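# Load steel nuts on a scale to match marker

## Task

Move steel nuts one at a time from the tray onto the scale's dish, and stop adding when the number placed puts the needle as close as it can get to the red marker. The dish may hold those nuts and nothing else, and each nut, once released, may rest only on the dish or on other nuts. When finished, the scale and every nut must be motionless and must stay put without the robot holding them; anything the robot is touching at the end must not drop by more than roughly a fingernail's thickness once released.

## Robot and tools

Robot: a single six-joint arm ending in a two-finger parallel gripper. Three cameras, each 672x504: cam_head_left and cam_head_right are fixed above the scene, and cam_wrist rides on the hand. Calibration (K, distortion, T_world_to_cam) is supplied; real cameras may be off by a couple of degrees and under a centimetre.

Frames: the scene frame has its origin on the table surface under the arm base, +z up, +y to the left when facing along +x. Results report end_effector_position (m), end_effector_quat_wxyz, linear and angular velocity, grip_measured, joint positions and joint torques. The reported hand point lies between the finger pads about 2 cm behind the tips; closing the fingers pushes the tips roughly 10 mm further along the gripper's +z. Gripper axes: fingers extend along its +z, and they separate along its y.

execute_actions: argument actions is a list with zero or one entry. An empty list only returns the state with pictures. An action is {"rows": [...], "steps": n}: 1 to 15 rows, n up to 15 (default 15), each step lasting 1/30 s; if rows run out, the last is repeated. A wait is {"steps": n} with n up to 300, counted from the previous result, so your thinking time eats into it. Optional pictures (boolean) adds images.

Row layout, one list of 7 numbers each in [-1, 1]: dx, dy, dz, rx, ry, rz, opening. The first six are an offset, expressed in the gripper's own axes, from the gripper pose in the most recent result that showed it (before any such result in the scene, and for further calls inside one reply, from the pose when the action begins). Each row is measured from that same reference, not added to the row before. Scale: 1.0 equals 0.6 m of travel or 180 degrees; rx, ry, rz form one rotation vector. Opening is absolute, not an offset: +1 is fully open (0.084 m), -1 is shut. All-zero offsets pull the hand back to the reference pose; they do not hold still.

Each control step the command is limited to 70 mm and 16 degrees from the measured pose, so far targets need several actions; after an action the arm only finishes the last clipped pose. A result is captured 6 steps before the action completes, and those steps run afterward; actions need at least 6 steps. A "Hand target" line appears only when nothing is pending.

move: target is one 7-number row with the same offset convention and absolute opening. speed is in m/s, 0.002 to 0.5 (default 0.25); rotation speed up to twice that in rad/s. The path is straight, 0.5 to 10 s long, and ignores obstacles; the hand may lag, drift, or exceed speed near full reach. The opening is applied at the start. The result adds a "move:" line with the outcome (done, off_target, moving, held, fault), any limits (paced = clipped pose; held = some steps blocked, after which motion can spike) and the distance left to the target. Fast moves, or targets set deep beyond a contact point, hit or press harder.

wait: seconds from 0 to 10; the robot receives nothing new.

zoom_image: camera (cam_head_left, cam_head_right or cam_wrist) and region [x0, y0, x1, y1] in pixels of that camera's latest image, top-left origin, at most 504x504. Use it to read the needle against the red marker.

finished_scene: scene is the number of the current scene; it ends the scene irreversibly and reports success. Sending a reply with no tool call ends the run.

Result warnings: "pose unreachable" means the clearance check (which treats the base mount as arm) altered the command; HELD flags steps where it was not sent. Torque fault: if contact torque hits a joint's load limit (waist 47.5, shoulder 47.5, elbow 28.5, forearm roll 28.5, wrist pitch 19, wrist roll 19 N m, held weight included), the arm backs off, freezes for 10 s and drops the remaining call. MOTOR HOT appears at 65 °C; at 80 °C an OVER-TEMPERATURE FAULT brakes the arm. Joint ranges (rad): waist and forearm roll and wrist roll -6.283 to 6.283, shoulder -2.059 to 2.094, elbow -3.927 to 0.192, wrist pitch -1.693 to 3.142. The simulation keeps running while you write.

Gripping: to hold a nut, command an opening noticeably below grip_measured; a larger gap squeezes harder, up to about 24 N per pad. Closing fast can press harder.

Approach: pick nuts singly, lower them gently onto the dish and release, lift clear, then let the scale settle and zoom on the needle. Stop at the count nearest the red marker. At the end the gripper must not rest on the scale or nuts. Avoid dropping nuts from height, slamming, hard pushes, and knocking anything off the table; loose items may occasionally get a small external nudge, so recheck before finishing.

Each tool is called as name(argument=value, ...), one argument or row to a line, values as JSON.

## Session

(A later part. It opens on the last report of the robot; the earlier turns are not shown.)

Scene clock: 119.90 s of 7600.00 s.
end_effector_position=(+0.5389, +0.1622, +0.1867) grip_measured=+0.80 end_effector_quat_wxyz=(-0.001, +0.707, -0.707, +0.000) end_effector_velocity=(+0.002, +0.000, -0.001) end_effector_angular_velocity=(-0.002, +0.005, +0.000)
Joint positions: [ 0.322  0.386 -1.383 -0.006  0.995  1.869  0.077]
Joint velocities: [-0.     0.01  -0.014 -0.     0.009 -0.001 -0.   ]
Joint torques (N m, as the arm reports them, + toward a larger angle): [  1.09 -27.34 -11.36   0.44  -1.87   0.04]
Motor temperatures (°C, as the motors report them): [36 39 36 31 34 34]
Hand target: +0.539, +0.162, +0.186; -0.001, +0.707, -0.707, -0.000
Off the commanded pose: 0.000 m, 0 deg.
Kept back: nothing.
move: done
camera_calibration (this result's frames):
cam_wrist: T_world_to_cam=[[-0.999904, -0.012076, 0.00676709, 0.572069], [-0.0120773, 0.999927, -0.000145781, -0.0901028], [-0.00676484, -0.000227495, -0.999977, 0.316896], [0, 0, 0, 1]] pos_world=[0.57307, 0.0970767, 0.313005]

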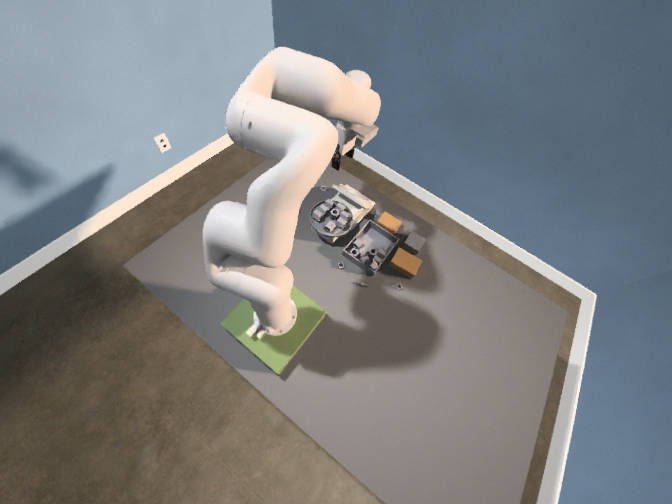

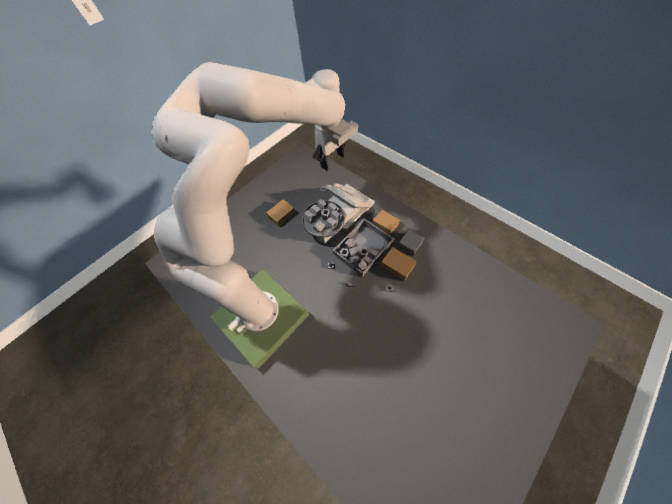

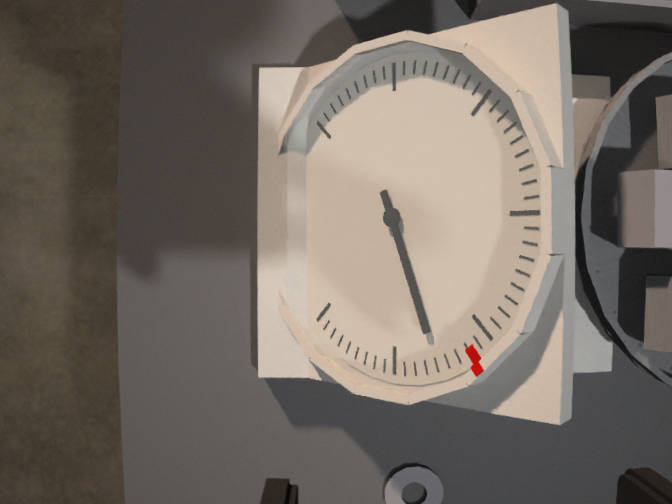

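move(
  target=[0.155,0.318,0.095,0,0,0,0.0],
  speed=0.3,
)

Scene clock: 122.20 s of 7600.00 s.
end_effector_position=(+0.3481, +0.0702, +0.1291) grip_measured=-0.01 end_effector_quat_wxyz=(-0.001, +0.708, -0.707, -0.000) end_effector_velocity=(-0.002, -0.001, +0.000) end_effector_angular_velocity=(+0.001, -0.002, +0.000)
Joint positions: [ 0.229 -0.157 -0.499 -0.007  0.654  1.777  0.044]
Joint velocities: [-0.001 -0.009  0.01   0.001 -0.002 -0.002  0.   ]
Joint torques (N m, as the arm reports them, + toward a larger angle): [  0.75 -14.71  -9.75   0.42  -1.96  -0.13]
Motor temperatures (°C, as the motors report them): [36 39 36 31 34 34]
Hand target: +0.348, +0.070, +0.129; -0.001, +0.707, -0.707, -0.000
Off the commanded pose: 0.001 m, 0 deg.
Kept back: nothing.
move: done
camera_calibration (this result's frames):
cam_wrist: T_world_to_cam=[[-0.999894, -0.012698, 0.00714683, 0.380545], [-0.0126946, 0.999919, 0.000522956, -0.00032484], [-0.0071529, 0.000432174, -0.999974, 0.258031], [0, 0, 0, 1]] pos_world=[0.382346, 0.00504547, 0.255305]

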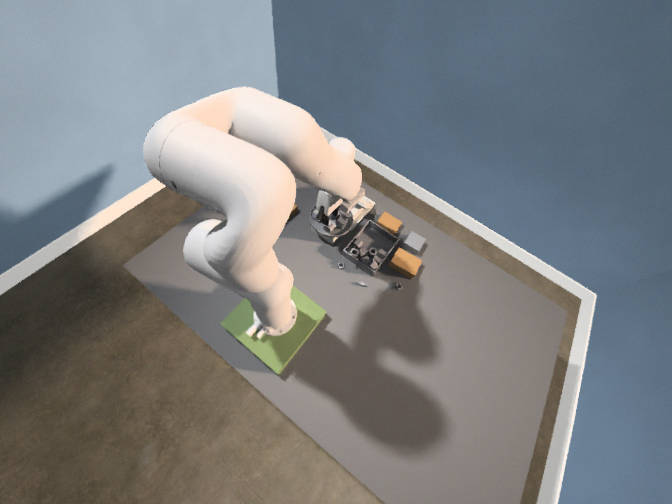

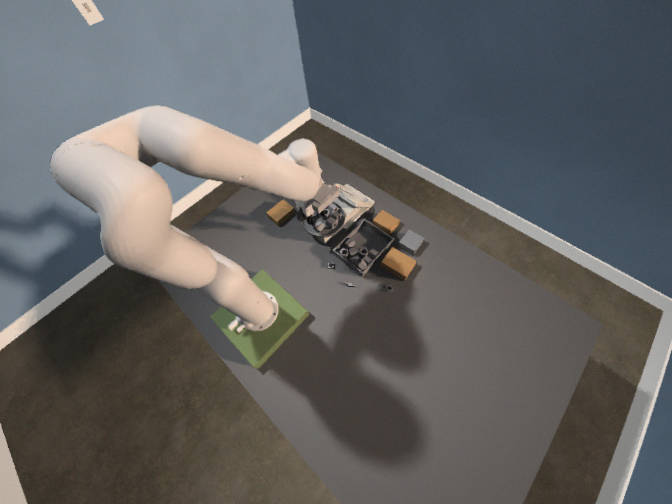

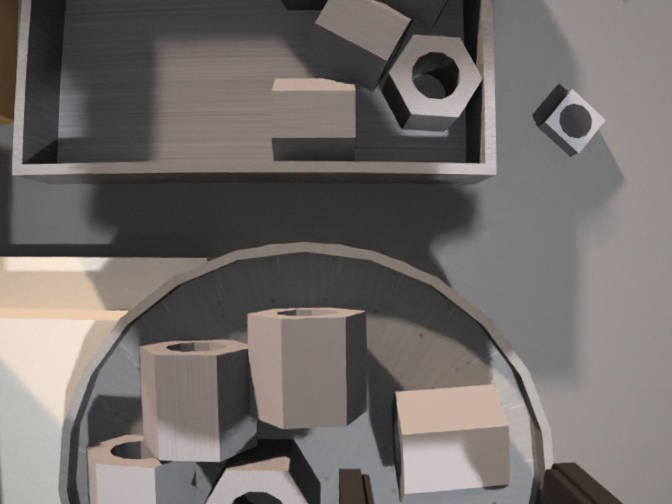

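move(
  target=[0.0065,0.0035,0.05,0,0,-0.022,-0.1],
  speed=0.06,
)

Scene clock: 123.50 s of 7600.00 s.
end_effector_position=(+0.3461, +0.0665, +0.0994) grip_measured=-0.11 end_effector_quat_wxyz=(-0.001, +0.731, -0.682, -0.000) end_effector_velocity=(+0.001, -0.001, -0.001) end_effector_angular_velocity=(+0.000, -0.004, +0.006)
Joint positions: [ 0.219 -0.076 -0.47  -0.008  0.544  1.699  0.039]
Joint velocities: [-0.002  0.004  0.001 -0.001 -0.009 -0.006 -0.   ]
Joint torques (N m, as the arm reports them, + toward a larger angle): [  0.71 -15.17  -9.09   0.35  -1.84  -0.04]
Motor temperatures (°C, as the motors report them): [36 39 36 31 34 34]
Hand target: +0.346, +0.066, +0.099; -0.001, +0.732, -0.682, -0.000
Off the commanded pose: 0.000 m, 0 deg.
Kept back: nothing.
move: done
camera_calibration (this result's frames):
cam_wrist: T_world_to_cam=[[-0.996652, -0.0814767, 0.00673528, 0.38222], [-0.0814741, 0.996675, 0.000654147, 0.027362], [-0.00676618, 0.000103206, -0.999977, 0.228225], [0, 0, 0, 1]] pos_world=[0.384714, 0.00384747, 0.225628]

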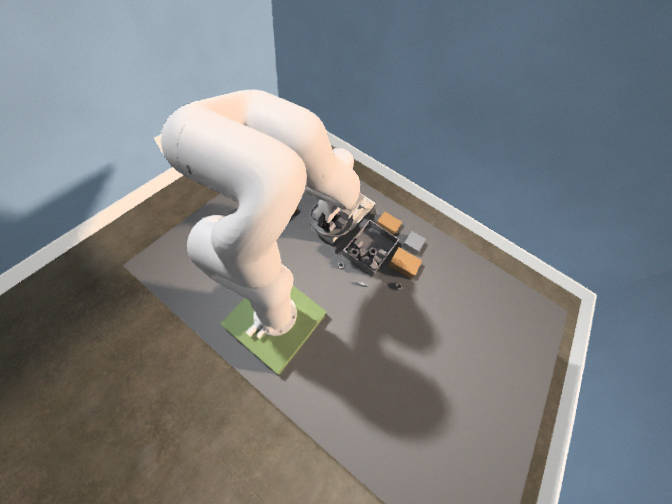

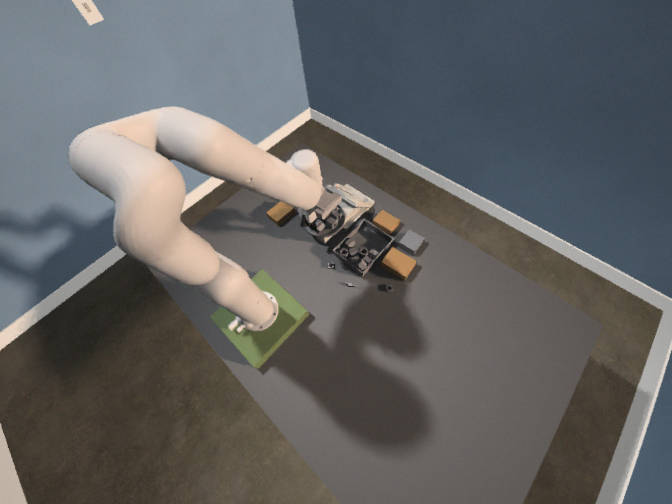

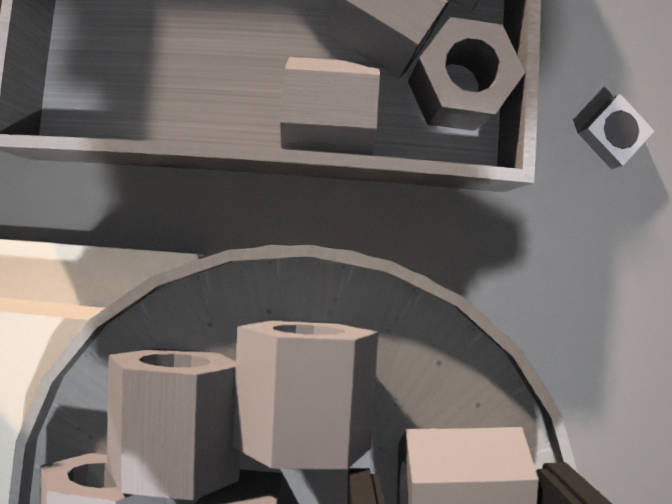

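execute_actions(
  actions=[
    {"rows":[[0,0.001,0.002,0,0,0,-0.15],[0,0.002,0.004,0,0,0,-0.2],[0,0.002,0.005,0,0,0,-0.24],[0,0.002,0.005,0,0,0,-0.28],[0,0.002,0.005,0,0,0,-0.31],[0,0.002,0.005,0,0,0,-0.34],[0,0.002,0.005,0,0,0,-0.4],[0,0.002,0.005,0,0,0,-0.5],[0,0.002,0.005,0,0,0,-0.65]],"steps":15},
  ],
)

move(
  target=[0,0,-0.07,0,0,0,-0.65],
  speed=0.08,
)

Scene clock: 124.03 s of 7600.00 s.
end_effector_position=(+0.3449, +0.0664, +0.0966) grip_measured=-0.34 end_effector_quat_wxyz=(-0.001, +0.731, -0.682, -0.000) end_effector_velocity=(+0.000, +0.000, -0.002) end_effector_angular_velocity=(+0.002, -0.003, -0.003)
Joint positions: [ 0.219 -0.071 -0.465 -0.008  0.534  1.7    0.029]
Joint velocities: [-0.     0.006  0.003  0.002 -0.012  0.001  0.   ]
Joint torques (N m, as the arm reports them, + toward a larger angle): [  0.69 -15.35  -8.86   0.45  -2.42   0.01]
Motor temperatures (°C, as the motors report them): [36 39 36 31 34 34]
Steps of this call (steps 1 to 7: nothing new was sent; steps 8 to 16: the first 9 steps of this action). Readings (end_effector_position):
8: (+0.3461, +0.0665, +0.0992)
9: (+0.3461, +0.0665, +0.0990)
11: (+0.3457, +0.0665, +0.0982)
15: (+0.3449, +0.0664, +0.0967)
16: the state above

Scene clock: 125.20 s of 7600.00 s.
end_effector_position=(+0.3448, +0.0662, +0.1380) grip_measured=-0.34 end_effector_quat_wxyz=(-0.001, +0.731, -0.682, -0.000) end_effector_velocity=(+0.001, -0.000, +0.003) end_effector_angular_velocity=(+0.000, -0.002, -0.001)
Joint positions: [ 0.22  -0.195 -0.492 -0.007  0.686  1.699  0.029]
Joint velocities: [-0.001 -0.007 -0.003 -0.     0.009  0.     0.   ]
Joint torques (N m, as the arm reports them, + toward a larger angle): [  0.6  -14.55 -10.32   0.3   -2.24  -0.01]
Motor temperatures (°C, as the motors report them): [36 39 36 31 34 34]
Hand target: +0.345, +0.066, +0.138; -0.001, +0.731, -0.682, -0.000
Off your previous action's commanded pose: 0.000 m, 0 deg at its last step (step 6 of this call).
Off the commanded pose: 0.001 m, 0 deg.
Kept back: nothing.
move: done
camera_calibration (this result's frames):
cam_wrist: T_world_to_cam=[[-0.996665, -0.0812848, 0.00714233, 0.380525], [-0.0812843, 0.996691, 0.000355386, 0.0275094], [-0.00714758, -0.000226359, -0.999974, 0.266984], [0, 0, 0, 1]] pos_world=[0.383401, 0.00357297, 0.26425]

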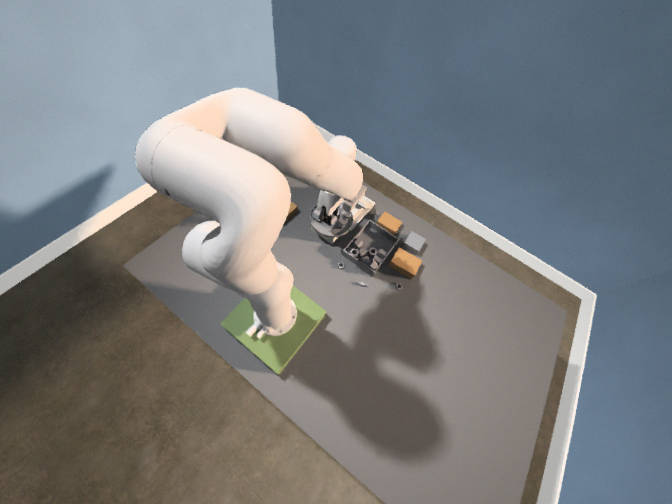

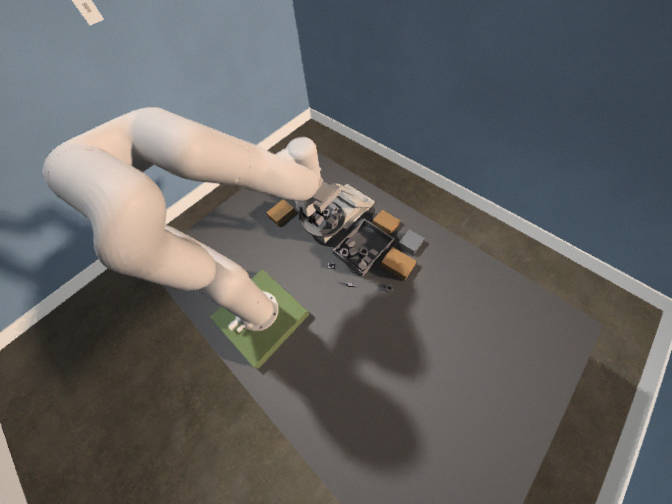

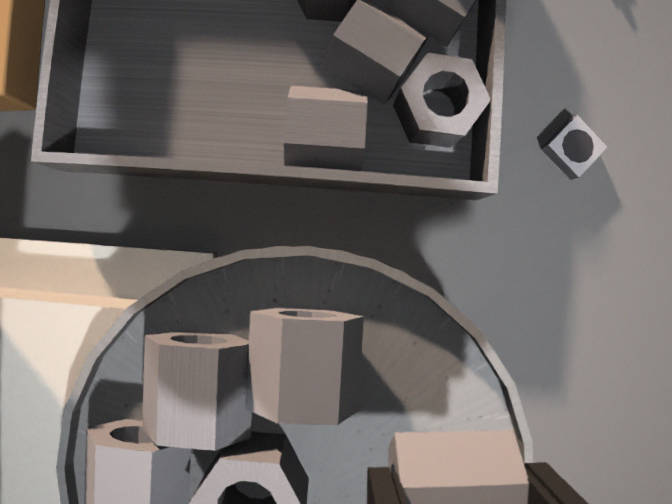

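move(
  target=[-0.137,-0.334,-0.082,0,0,0.022,-0.65],
  speed=0.3,
)

zoom_image(
  camera="cam_wrist",
  region=[360,190,560,400],
)

Scene clock: 126.87 s of 7600.00 s.
end_effector_position=(+0.5392, +0.1610, +0.1879) grip_measured=-0.34 end_effector_quat_wxyz=(-0.001, +0.707, -0.707, +0.000) end_effector_velocity=(+0.002, +0.001, +0.001) end_effector_angular_velocity=(-0.002, +0.005, +0.000)
Joint positions: [ 0.32   0.384 -1.383 -0.006  0.997  1.867  0.029]
Joint velocities: [ 0.001  0.01  -0.017 -0.001  0.013  0.001 -0.   ]
Joint torques (N m, as the arm reports them, + toward a larger angle): [  1.35 -27.93 -11.77   0.32  -2.2   -0.03]
Motor temperatures (°C, as the motors report them): [36 39 36 31 34 34]
Hand target: +0.539, +0.161, +0.188; -0.001, +0.707, -0.707, +0.000
Off the commanded pose: 0.001 m, 0 deg.
Kept back: nothing.
move: done
camera_calibration (this result's frames):
cam_wrist: T_world_to_cam=[[-0.99991, -0.0117226, 0.00646016, 0.572297], [-0.0117239, 0.999931, -0.000158781, -0.0891288], [-0.00645785, -0.000234505, -0.999979, 0.317931], [0, 0, 0, 1]] pos_world=[0.573254, 0.095906, 0.314213]

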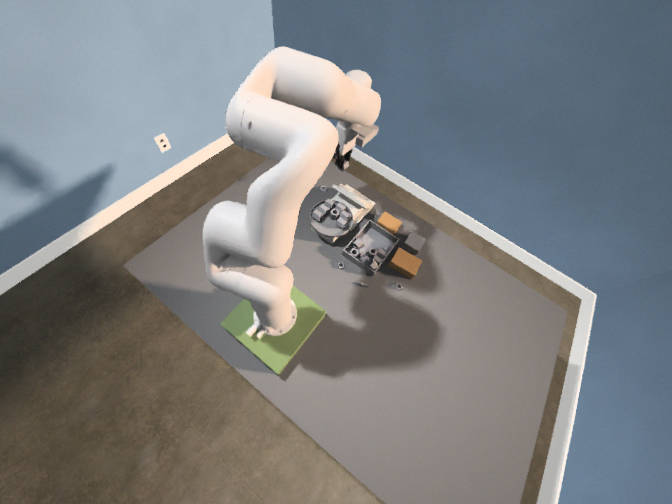

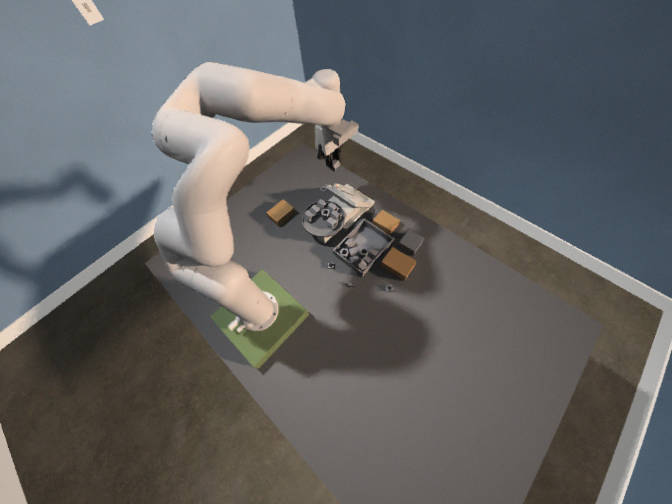

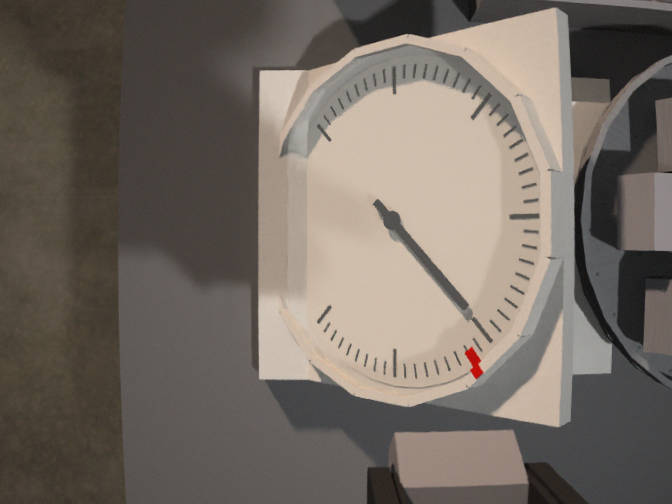

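Region (360, 190, 560, 400) of cam_wrist's 672x504 image, scaled by 2.400, with more detail than that image has; it fills the left 480 columns of this view, and the rest is white.

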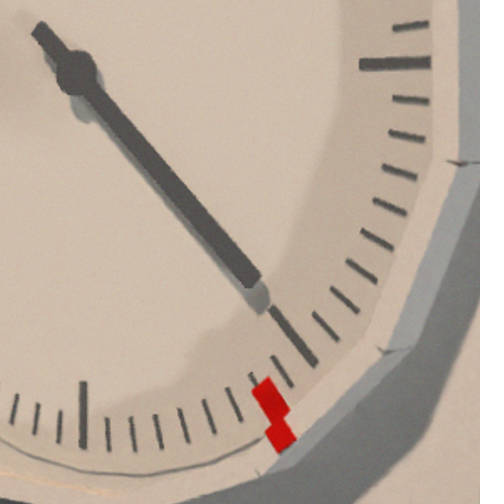

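move(
  target=[0.385,0.157,0.13,0,0,0,-0.65],
  speed=0.3,
)

move(
  target=[0,0,0.113,0,0,0,-0.65],
  speed=0.12,
)

Scene clock: 128.57 s of 7600.00 s.
end_effector_position=(+0.4444, -0.0685, +0.1090) grip_measured=-0.33 end_effector_quat_wxyz=(-0.001, +0.708, -0.707, -0.001) end_effector_velocity=(-0.001, -0.002, +0.000) end_effector_angular_velocity=(+0.002, -0.001, -0.001)
Joint positions: [-0.125  0.177 -0.831 -0.004  0.651  1.421  0.03 ]
Joint velocities: [-0.007 -0.003  0.003  0.004 -0.001 -0.009 -0.   ]
Joint torques (N m, as the arm reports them, + toward a larger angle): [  1.35 -21.93 -10.     0.26  -2.1    0.16]
Motor temperatures (°C, as the motors report them): [36 39 36 31 34 34]
Hand target: +0.444, -0.069, +0.109; -0.001, +0.707, -0.707, -0.001
Off the commanded pose: 0.002 m, 0 deg.
Kept back: nothing.
move: done
camera_calibration (this result's frames):
cam_wrist: T_world_to_cam=[[-0.999893, -0.012747, 0.00722455, 0.475152], [-0.0127359, 0.999918, 0.00158059, 0.13944], [-0.0072441, 0.00148841, -0.999973, 0.238831], [0, 0, 0, 1]] pos_world=[0.478607, -0.133727, 0.235171]

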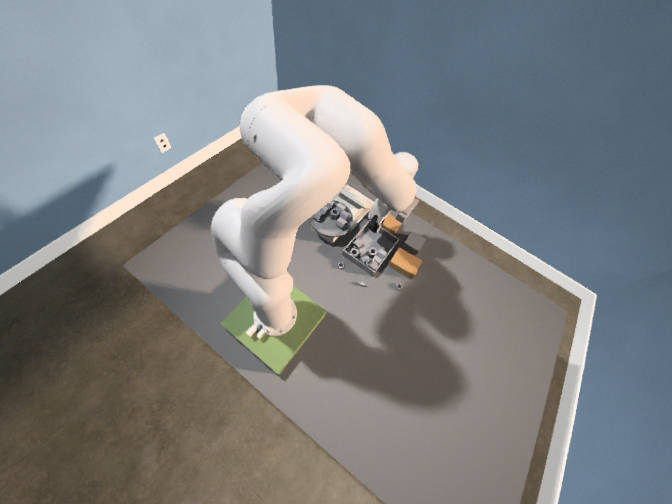

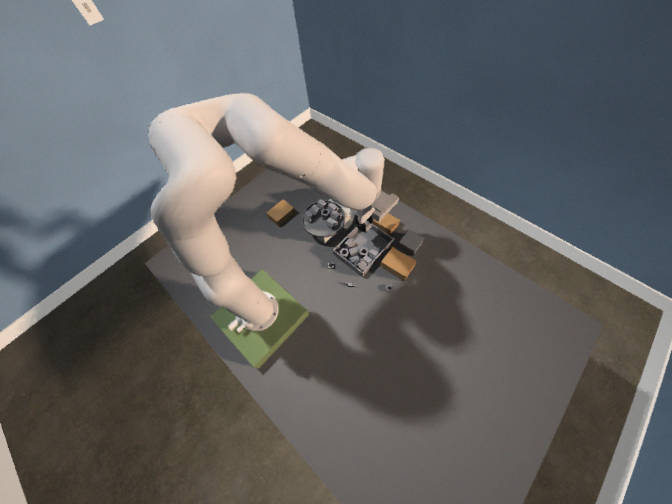

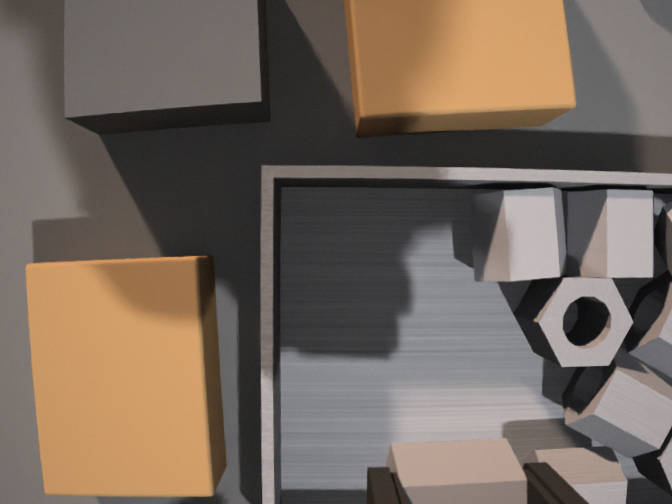

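Scene clock: 129.60 s of 7600.00 s.
end_effector_position=(+0.4449, -0.0681, +0.0419) grip_measured=-0.33 end_effector_quat_wxyz=(-0.002, +0.708, -0.707, -0.000) end_effector_velocity=(+0.000, +0.000, -0.002) end_effector_angular_velocity=(+0.000, +0.001, +0.001)
Joint positions: [-0.125  0.352 -0.824 -0.004  0.468  1.421  0.03 ]
Joint velocities: [ 0.     0.006 -0.001  0.    -0.004 -0.001  0.   ]
Joint torques (N m, as the arm reports them, + toward a larger angle): [  1.28 -22.82  -8.51   0.31  -2.32  -0.03]
Motor temperatures (°C, as the motors report them): [36 39 36 31 34 34]
Hand target: +0.445, -0.068, +0.041; -0.001, +0.708, -0.707, -0.001
Off the commanded pose: 0.001 m, 0 deg.
Kept back: nothing.
move: done
camera_calibration (this result's frames):
cam_wrist: T_world_to_cam=[[-0.999898, -0.0129593, 0.00604771, 0.476188], [-0.0129491, 0.999915, 0.00172311, 0.139321], [-0.00606952, 0.00164462, -0.99998, 0.171248], [0, 0, 0, 1]] pos_world=[0.478983, -0.133419, 0.168125]

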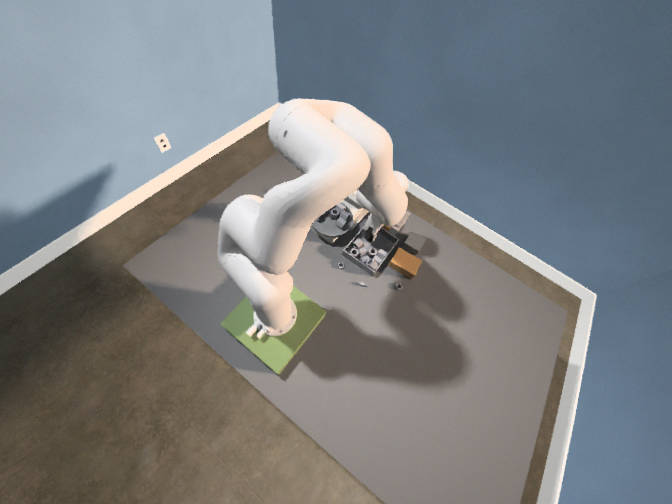

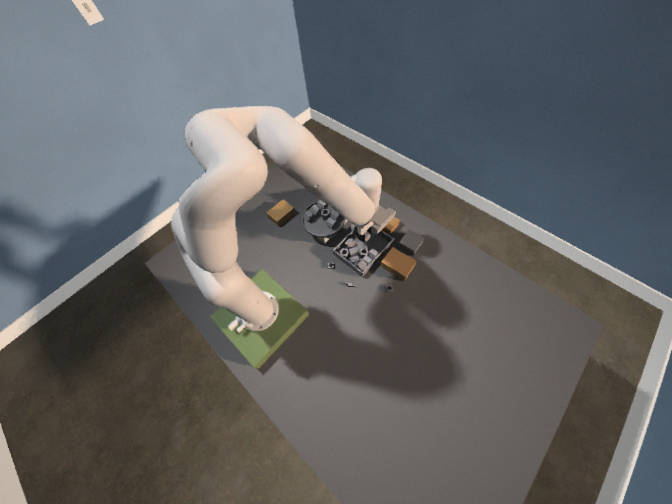

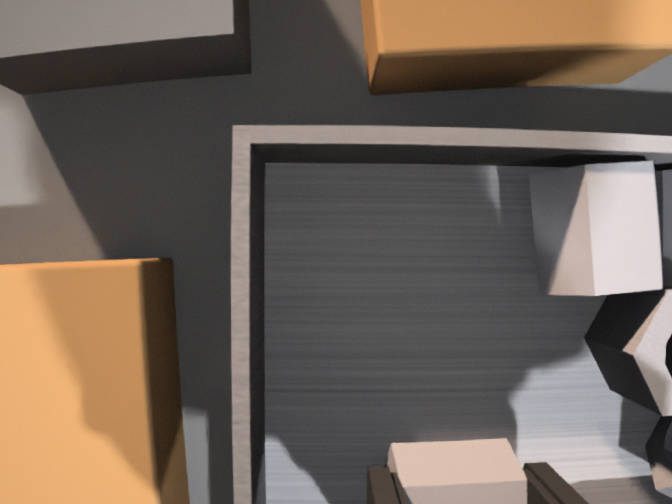

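move(
  target=[0,0,0.0065,0,0,0,-0.65],
  speed=0.01,
)

Scene clock: 130.53 s of 7600.00 s.
end_effector_position=(+0.4462, -0.0682, +0.0395) grip_measured=-0.33 end_effector_quat_wxyz=(-0.003, +0.708, -0.707, +0.001) end_effector_velocity=(-0.001, +0.000, -0.003) end_effector_angular_velocity=(+0.001, +0.005, -0.001)
Joint positions: [-0.125  0.361 -0.826 -0.004  0.458  1.421  0.03 ]
Joint velocities: [ 0.     0.007 -0.001  0.001 -0.001  0.001  0.   ]
Joint torques (N m, as the arm reports them, + toward a larger angle): [ -0.32 -14.81  -6.33   0.4   -2.48   0.02]
Motor temperatures (°C, as the motors report them): [36 39 36 31 34 34]
Hand target: +0.445, -0.068, +0.038; -0.002, +0.708, -0.707, -0.000
Off the commanded pose: 0.002 m, 0 deg.
Kept back: nothing.
move: done
camera_calibration (this result's frames):
cam_wrist: T_world_to_cam=[[-0.99991, -0.0131814, 0.0026305, 0.477625], [-0.0131783, 0.999912, 0.0011926, 0.139527], [-0.00264599, 0.00115782, -0.999996, 0.167231], [0, 0, 0, 1]] pos_world=[0.479864, -0.133413, 0.165808]

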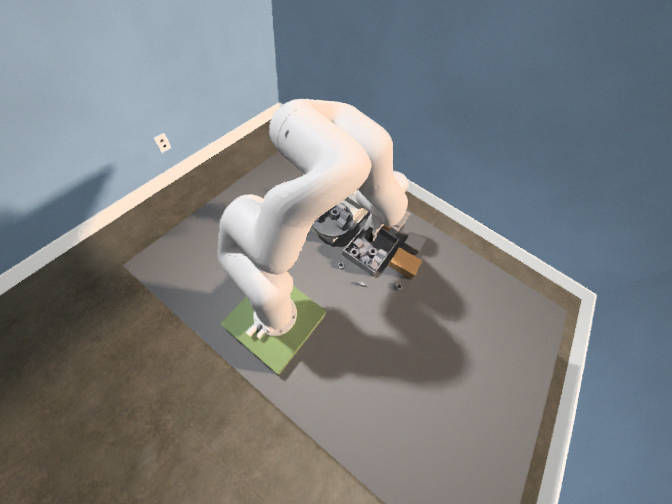

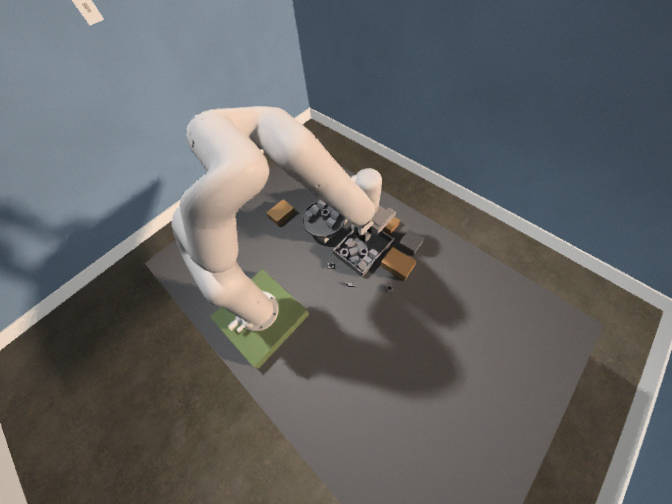

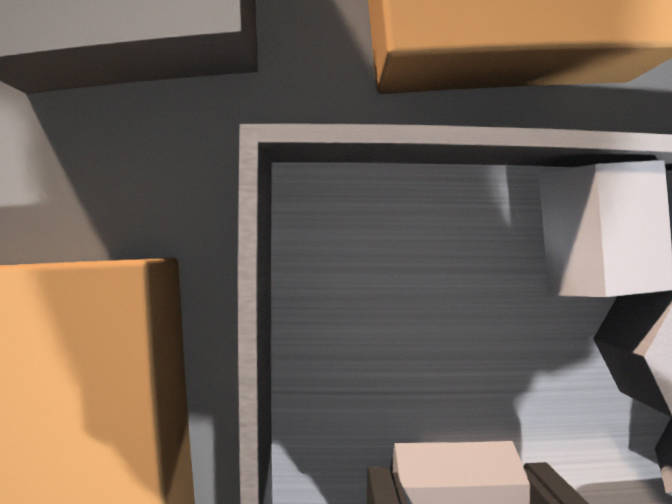

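Contact. Release and lift.

execute_actions(
  actions=[
    {"rows":[[0,0,-0.001,0,0,0,-0.45],[0,0,-0.001,0,0,0,-0.35],[0,0,-0.001,0,0,0,-0.3],[0,0,-0.001,0,0,0,-0.26],[0,0,-0.001,0,0,0,-0.2],[0,0,-0.001,0,0,0,-0.1]],"steps":10},
  ],
)

move(
  target=[0,0,-0.12,0,0,0,-0.1],
  speed=0.15,
)

zoom_image(
  camera="cam_head_right",
  region=[280,170,400,280],
)

Scene clock: 130.90 s of 7600.00 s.
end_effector_position=(+0.4459, -0.0681, +0.0392) grip_measured=-0.33 end_effector_quat_wxyz=(-0.003, +0.708, -0.707, +0.001) end_effector_velocity=(+0.001, -0.001, +0.002) end_effector_angular_velocity=(-0.001, -0.003, +0.000)
Joint positions: [-0.125  0.361 -0.826 -0.004  0.458  1.421  0.03 ]
Joint velocities: [-0.001 -0.006  0.001 -0.002  0.002  0.     0.02 ]
Joint torques (N m, as the arm reports them, + toward a larger angle): [ -0.83 -16.18  -5.82   0.49  -1.1   -0.13]
Motor temperatures (°C, as the motors report them): [36 39 36 31 34 34]
Steps of this call (steps 1 to 7: nothing new was sent; steps 8 to 11: the first 4 steps of this action). Readings (end_effector_position):
8: (+0.4459, -0.0681, +0.0389)
9: (+0.4460, -0.0681, +0.0390)
11: the state above

Scene clock: 132.37 s of 7600.00 s.
end_effector_position=(+0.4451, -0.0685, +0.1110) grip_measured=-0.11 end_effector_quat_wxyz=(-0.002, +0.708, -0.707, +0.000) end_effector_velocity=(+0.002, +0.000, +0.004) end_effector_angular_velocity=(-0.000, -0.004, +0.001)
Joint positions: [-0.125  0.173 -0.832 -0.003  0.653  1.421  0.039]
Joint velocities: [ 0.001 -0.007 -0.005  0.001  0.008 -0.     0.   ]
Joint torques (N m, as the arm reports them, + toward a larger angle): [  0.64 -20.93  -9.68   0.33  -1.91   0.01]
Motor temperatures (°C, as the motors report them): [36 39 36 31 34 34]
Hand target: +0.445, -0.069, +0.112; -0.002, +0.708, -0.707, +0.001
Off your previous action's commanded pose: 0.004 m, 0 deg at its last step (step 6 of this call).
Off the commanded pose: 0.001 m, 0 deg.
Kept back: nothing.
move: done
camera_calibration (this result's frames):
cam_wrist: T_world_to_cam=[[-0.999907, -0.0128702, 0.00452381, 0.476208], [-0.0128651, 0.999917, 0.00114627, 0.139604], [-0.00453819, 0.00108796, -0.999989, 0.239622], [0, 0, 0, 1]] pos_world=[0.479047, -0.133724, 0.237305]

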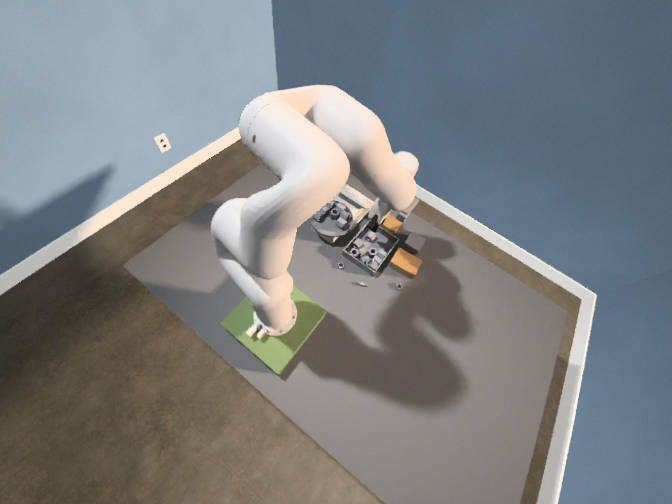

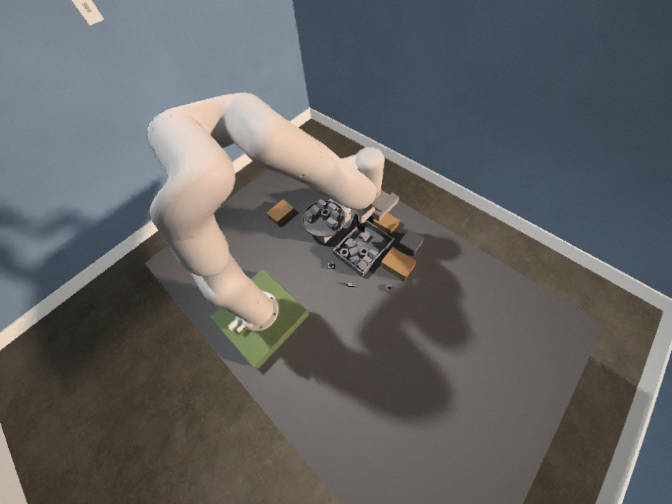

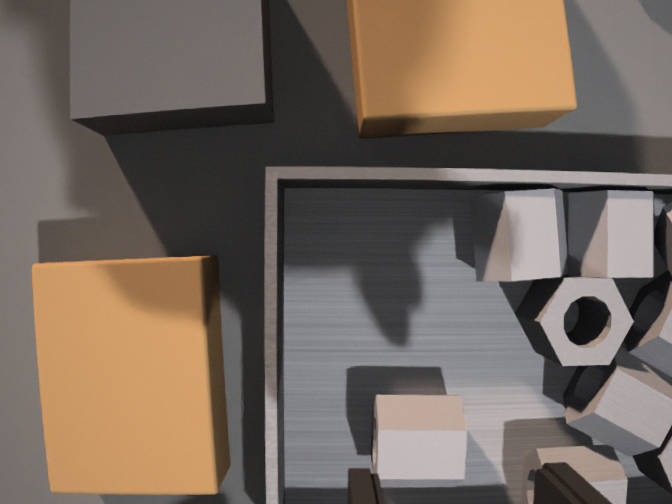

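Region (280, 170, 400, 280) of cam_head_right's 672x504 image, scaled by 4.200, with more detail than that image has; it fills the top 462 rows of this view, and the rest is white.

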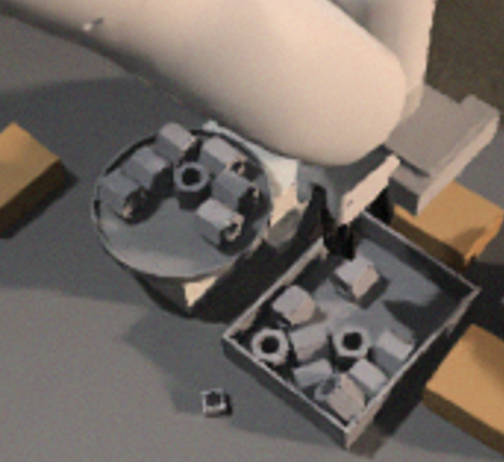

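finished_scene(
  scene=2,
)

The scene is finished: the task was done.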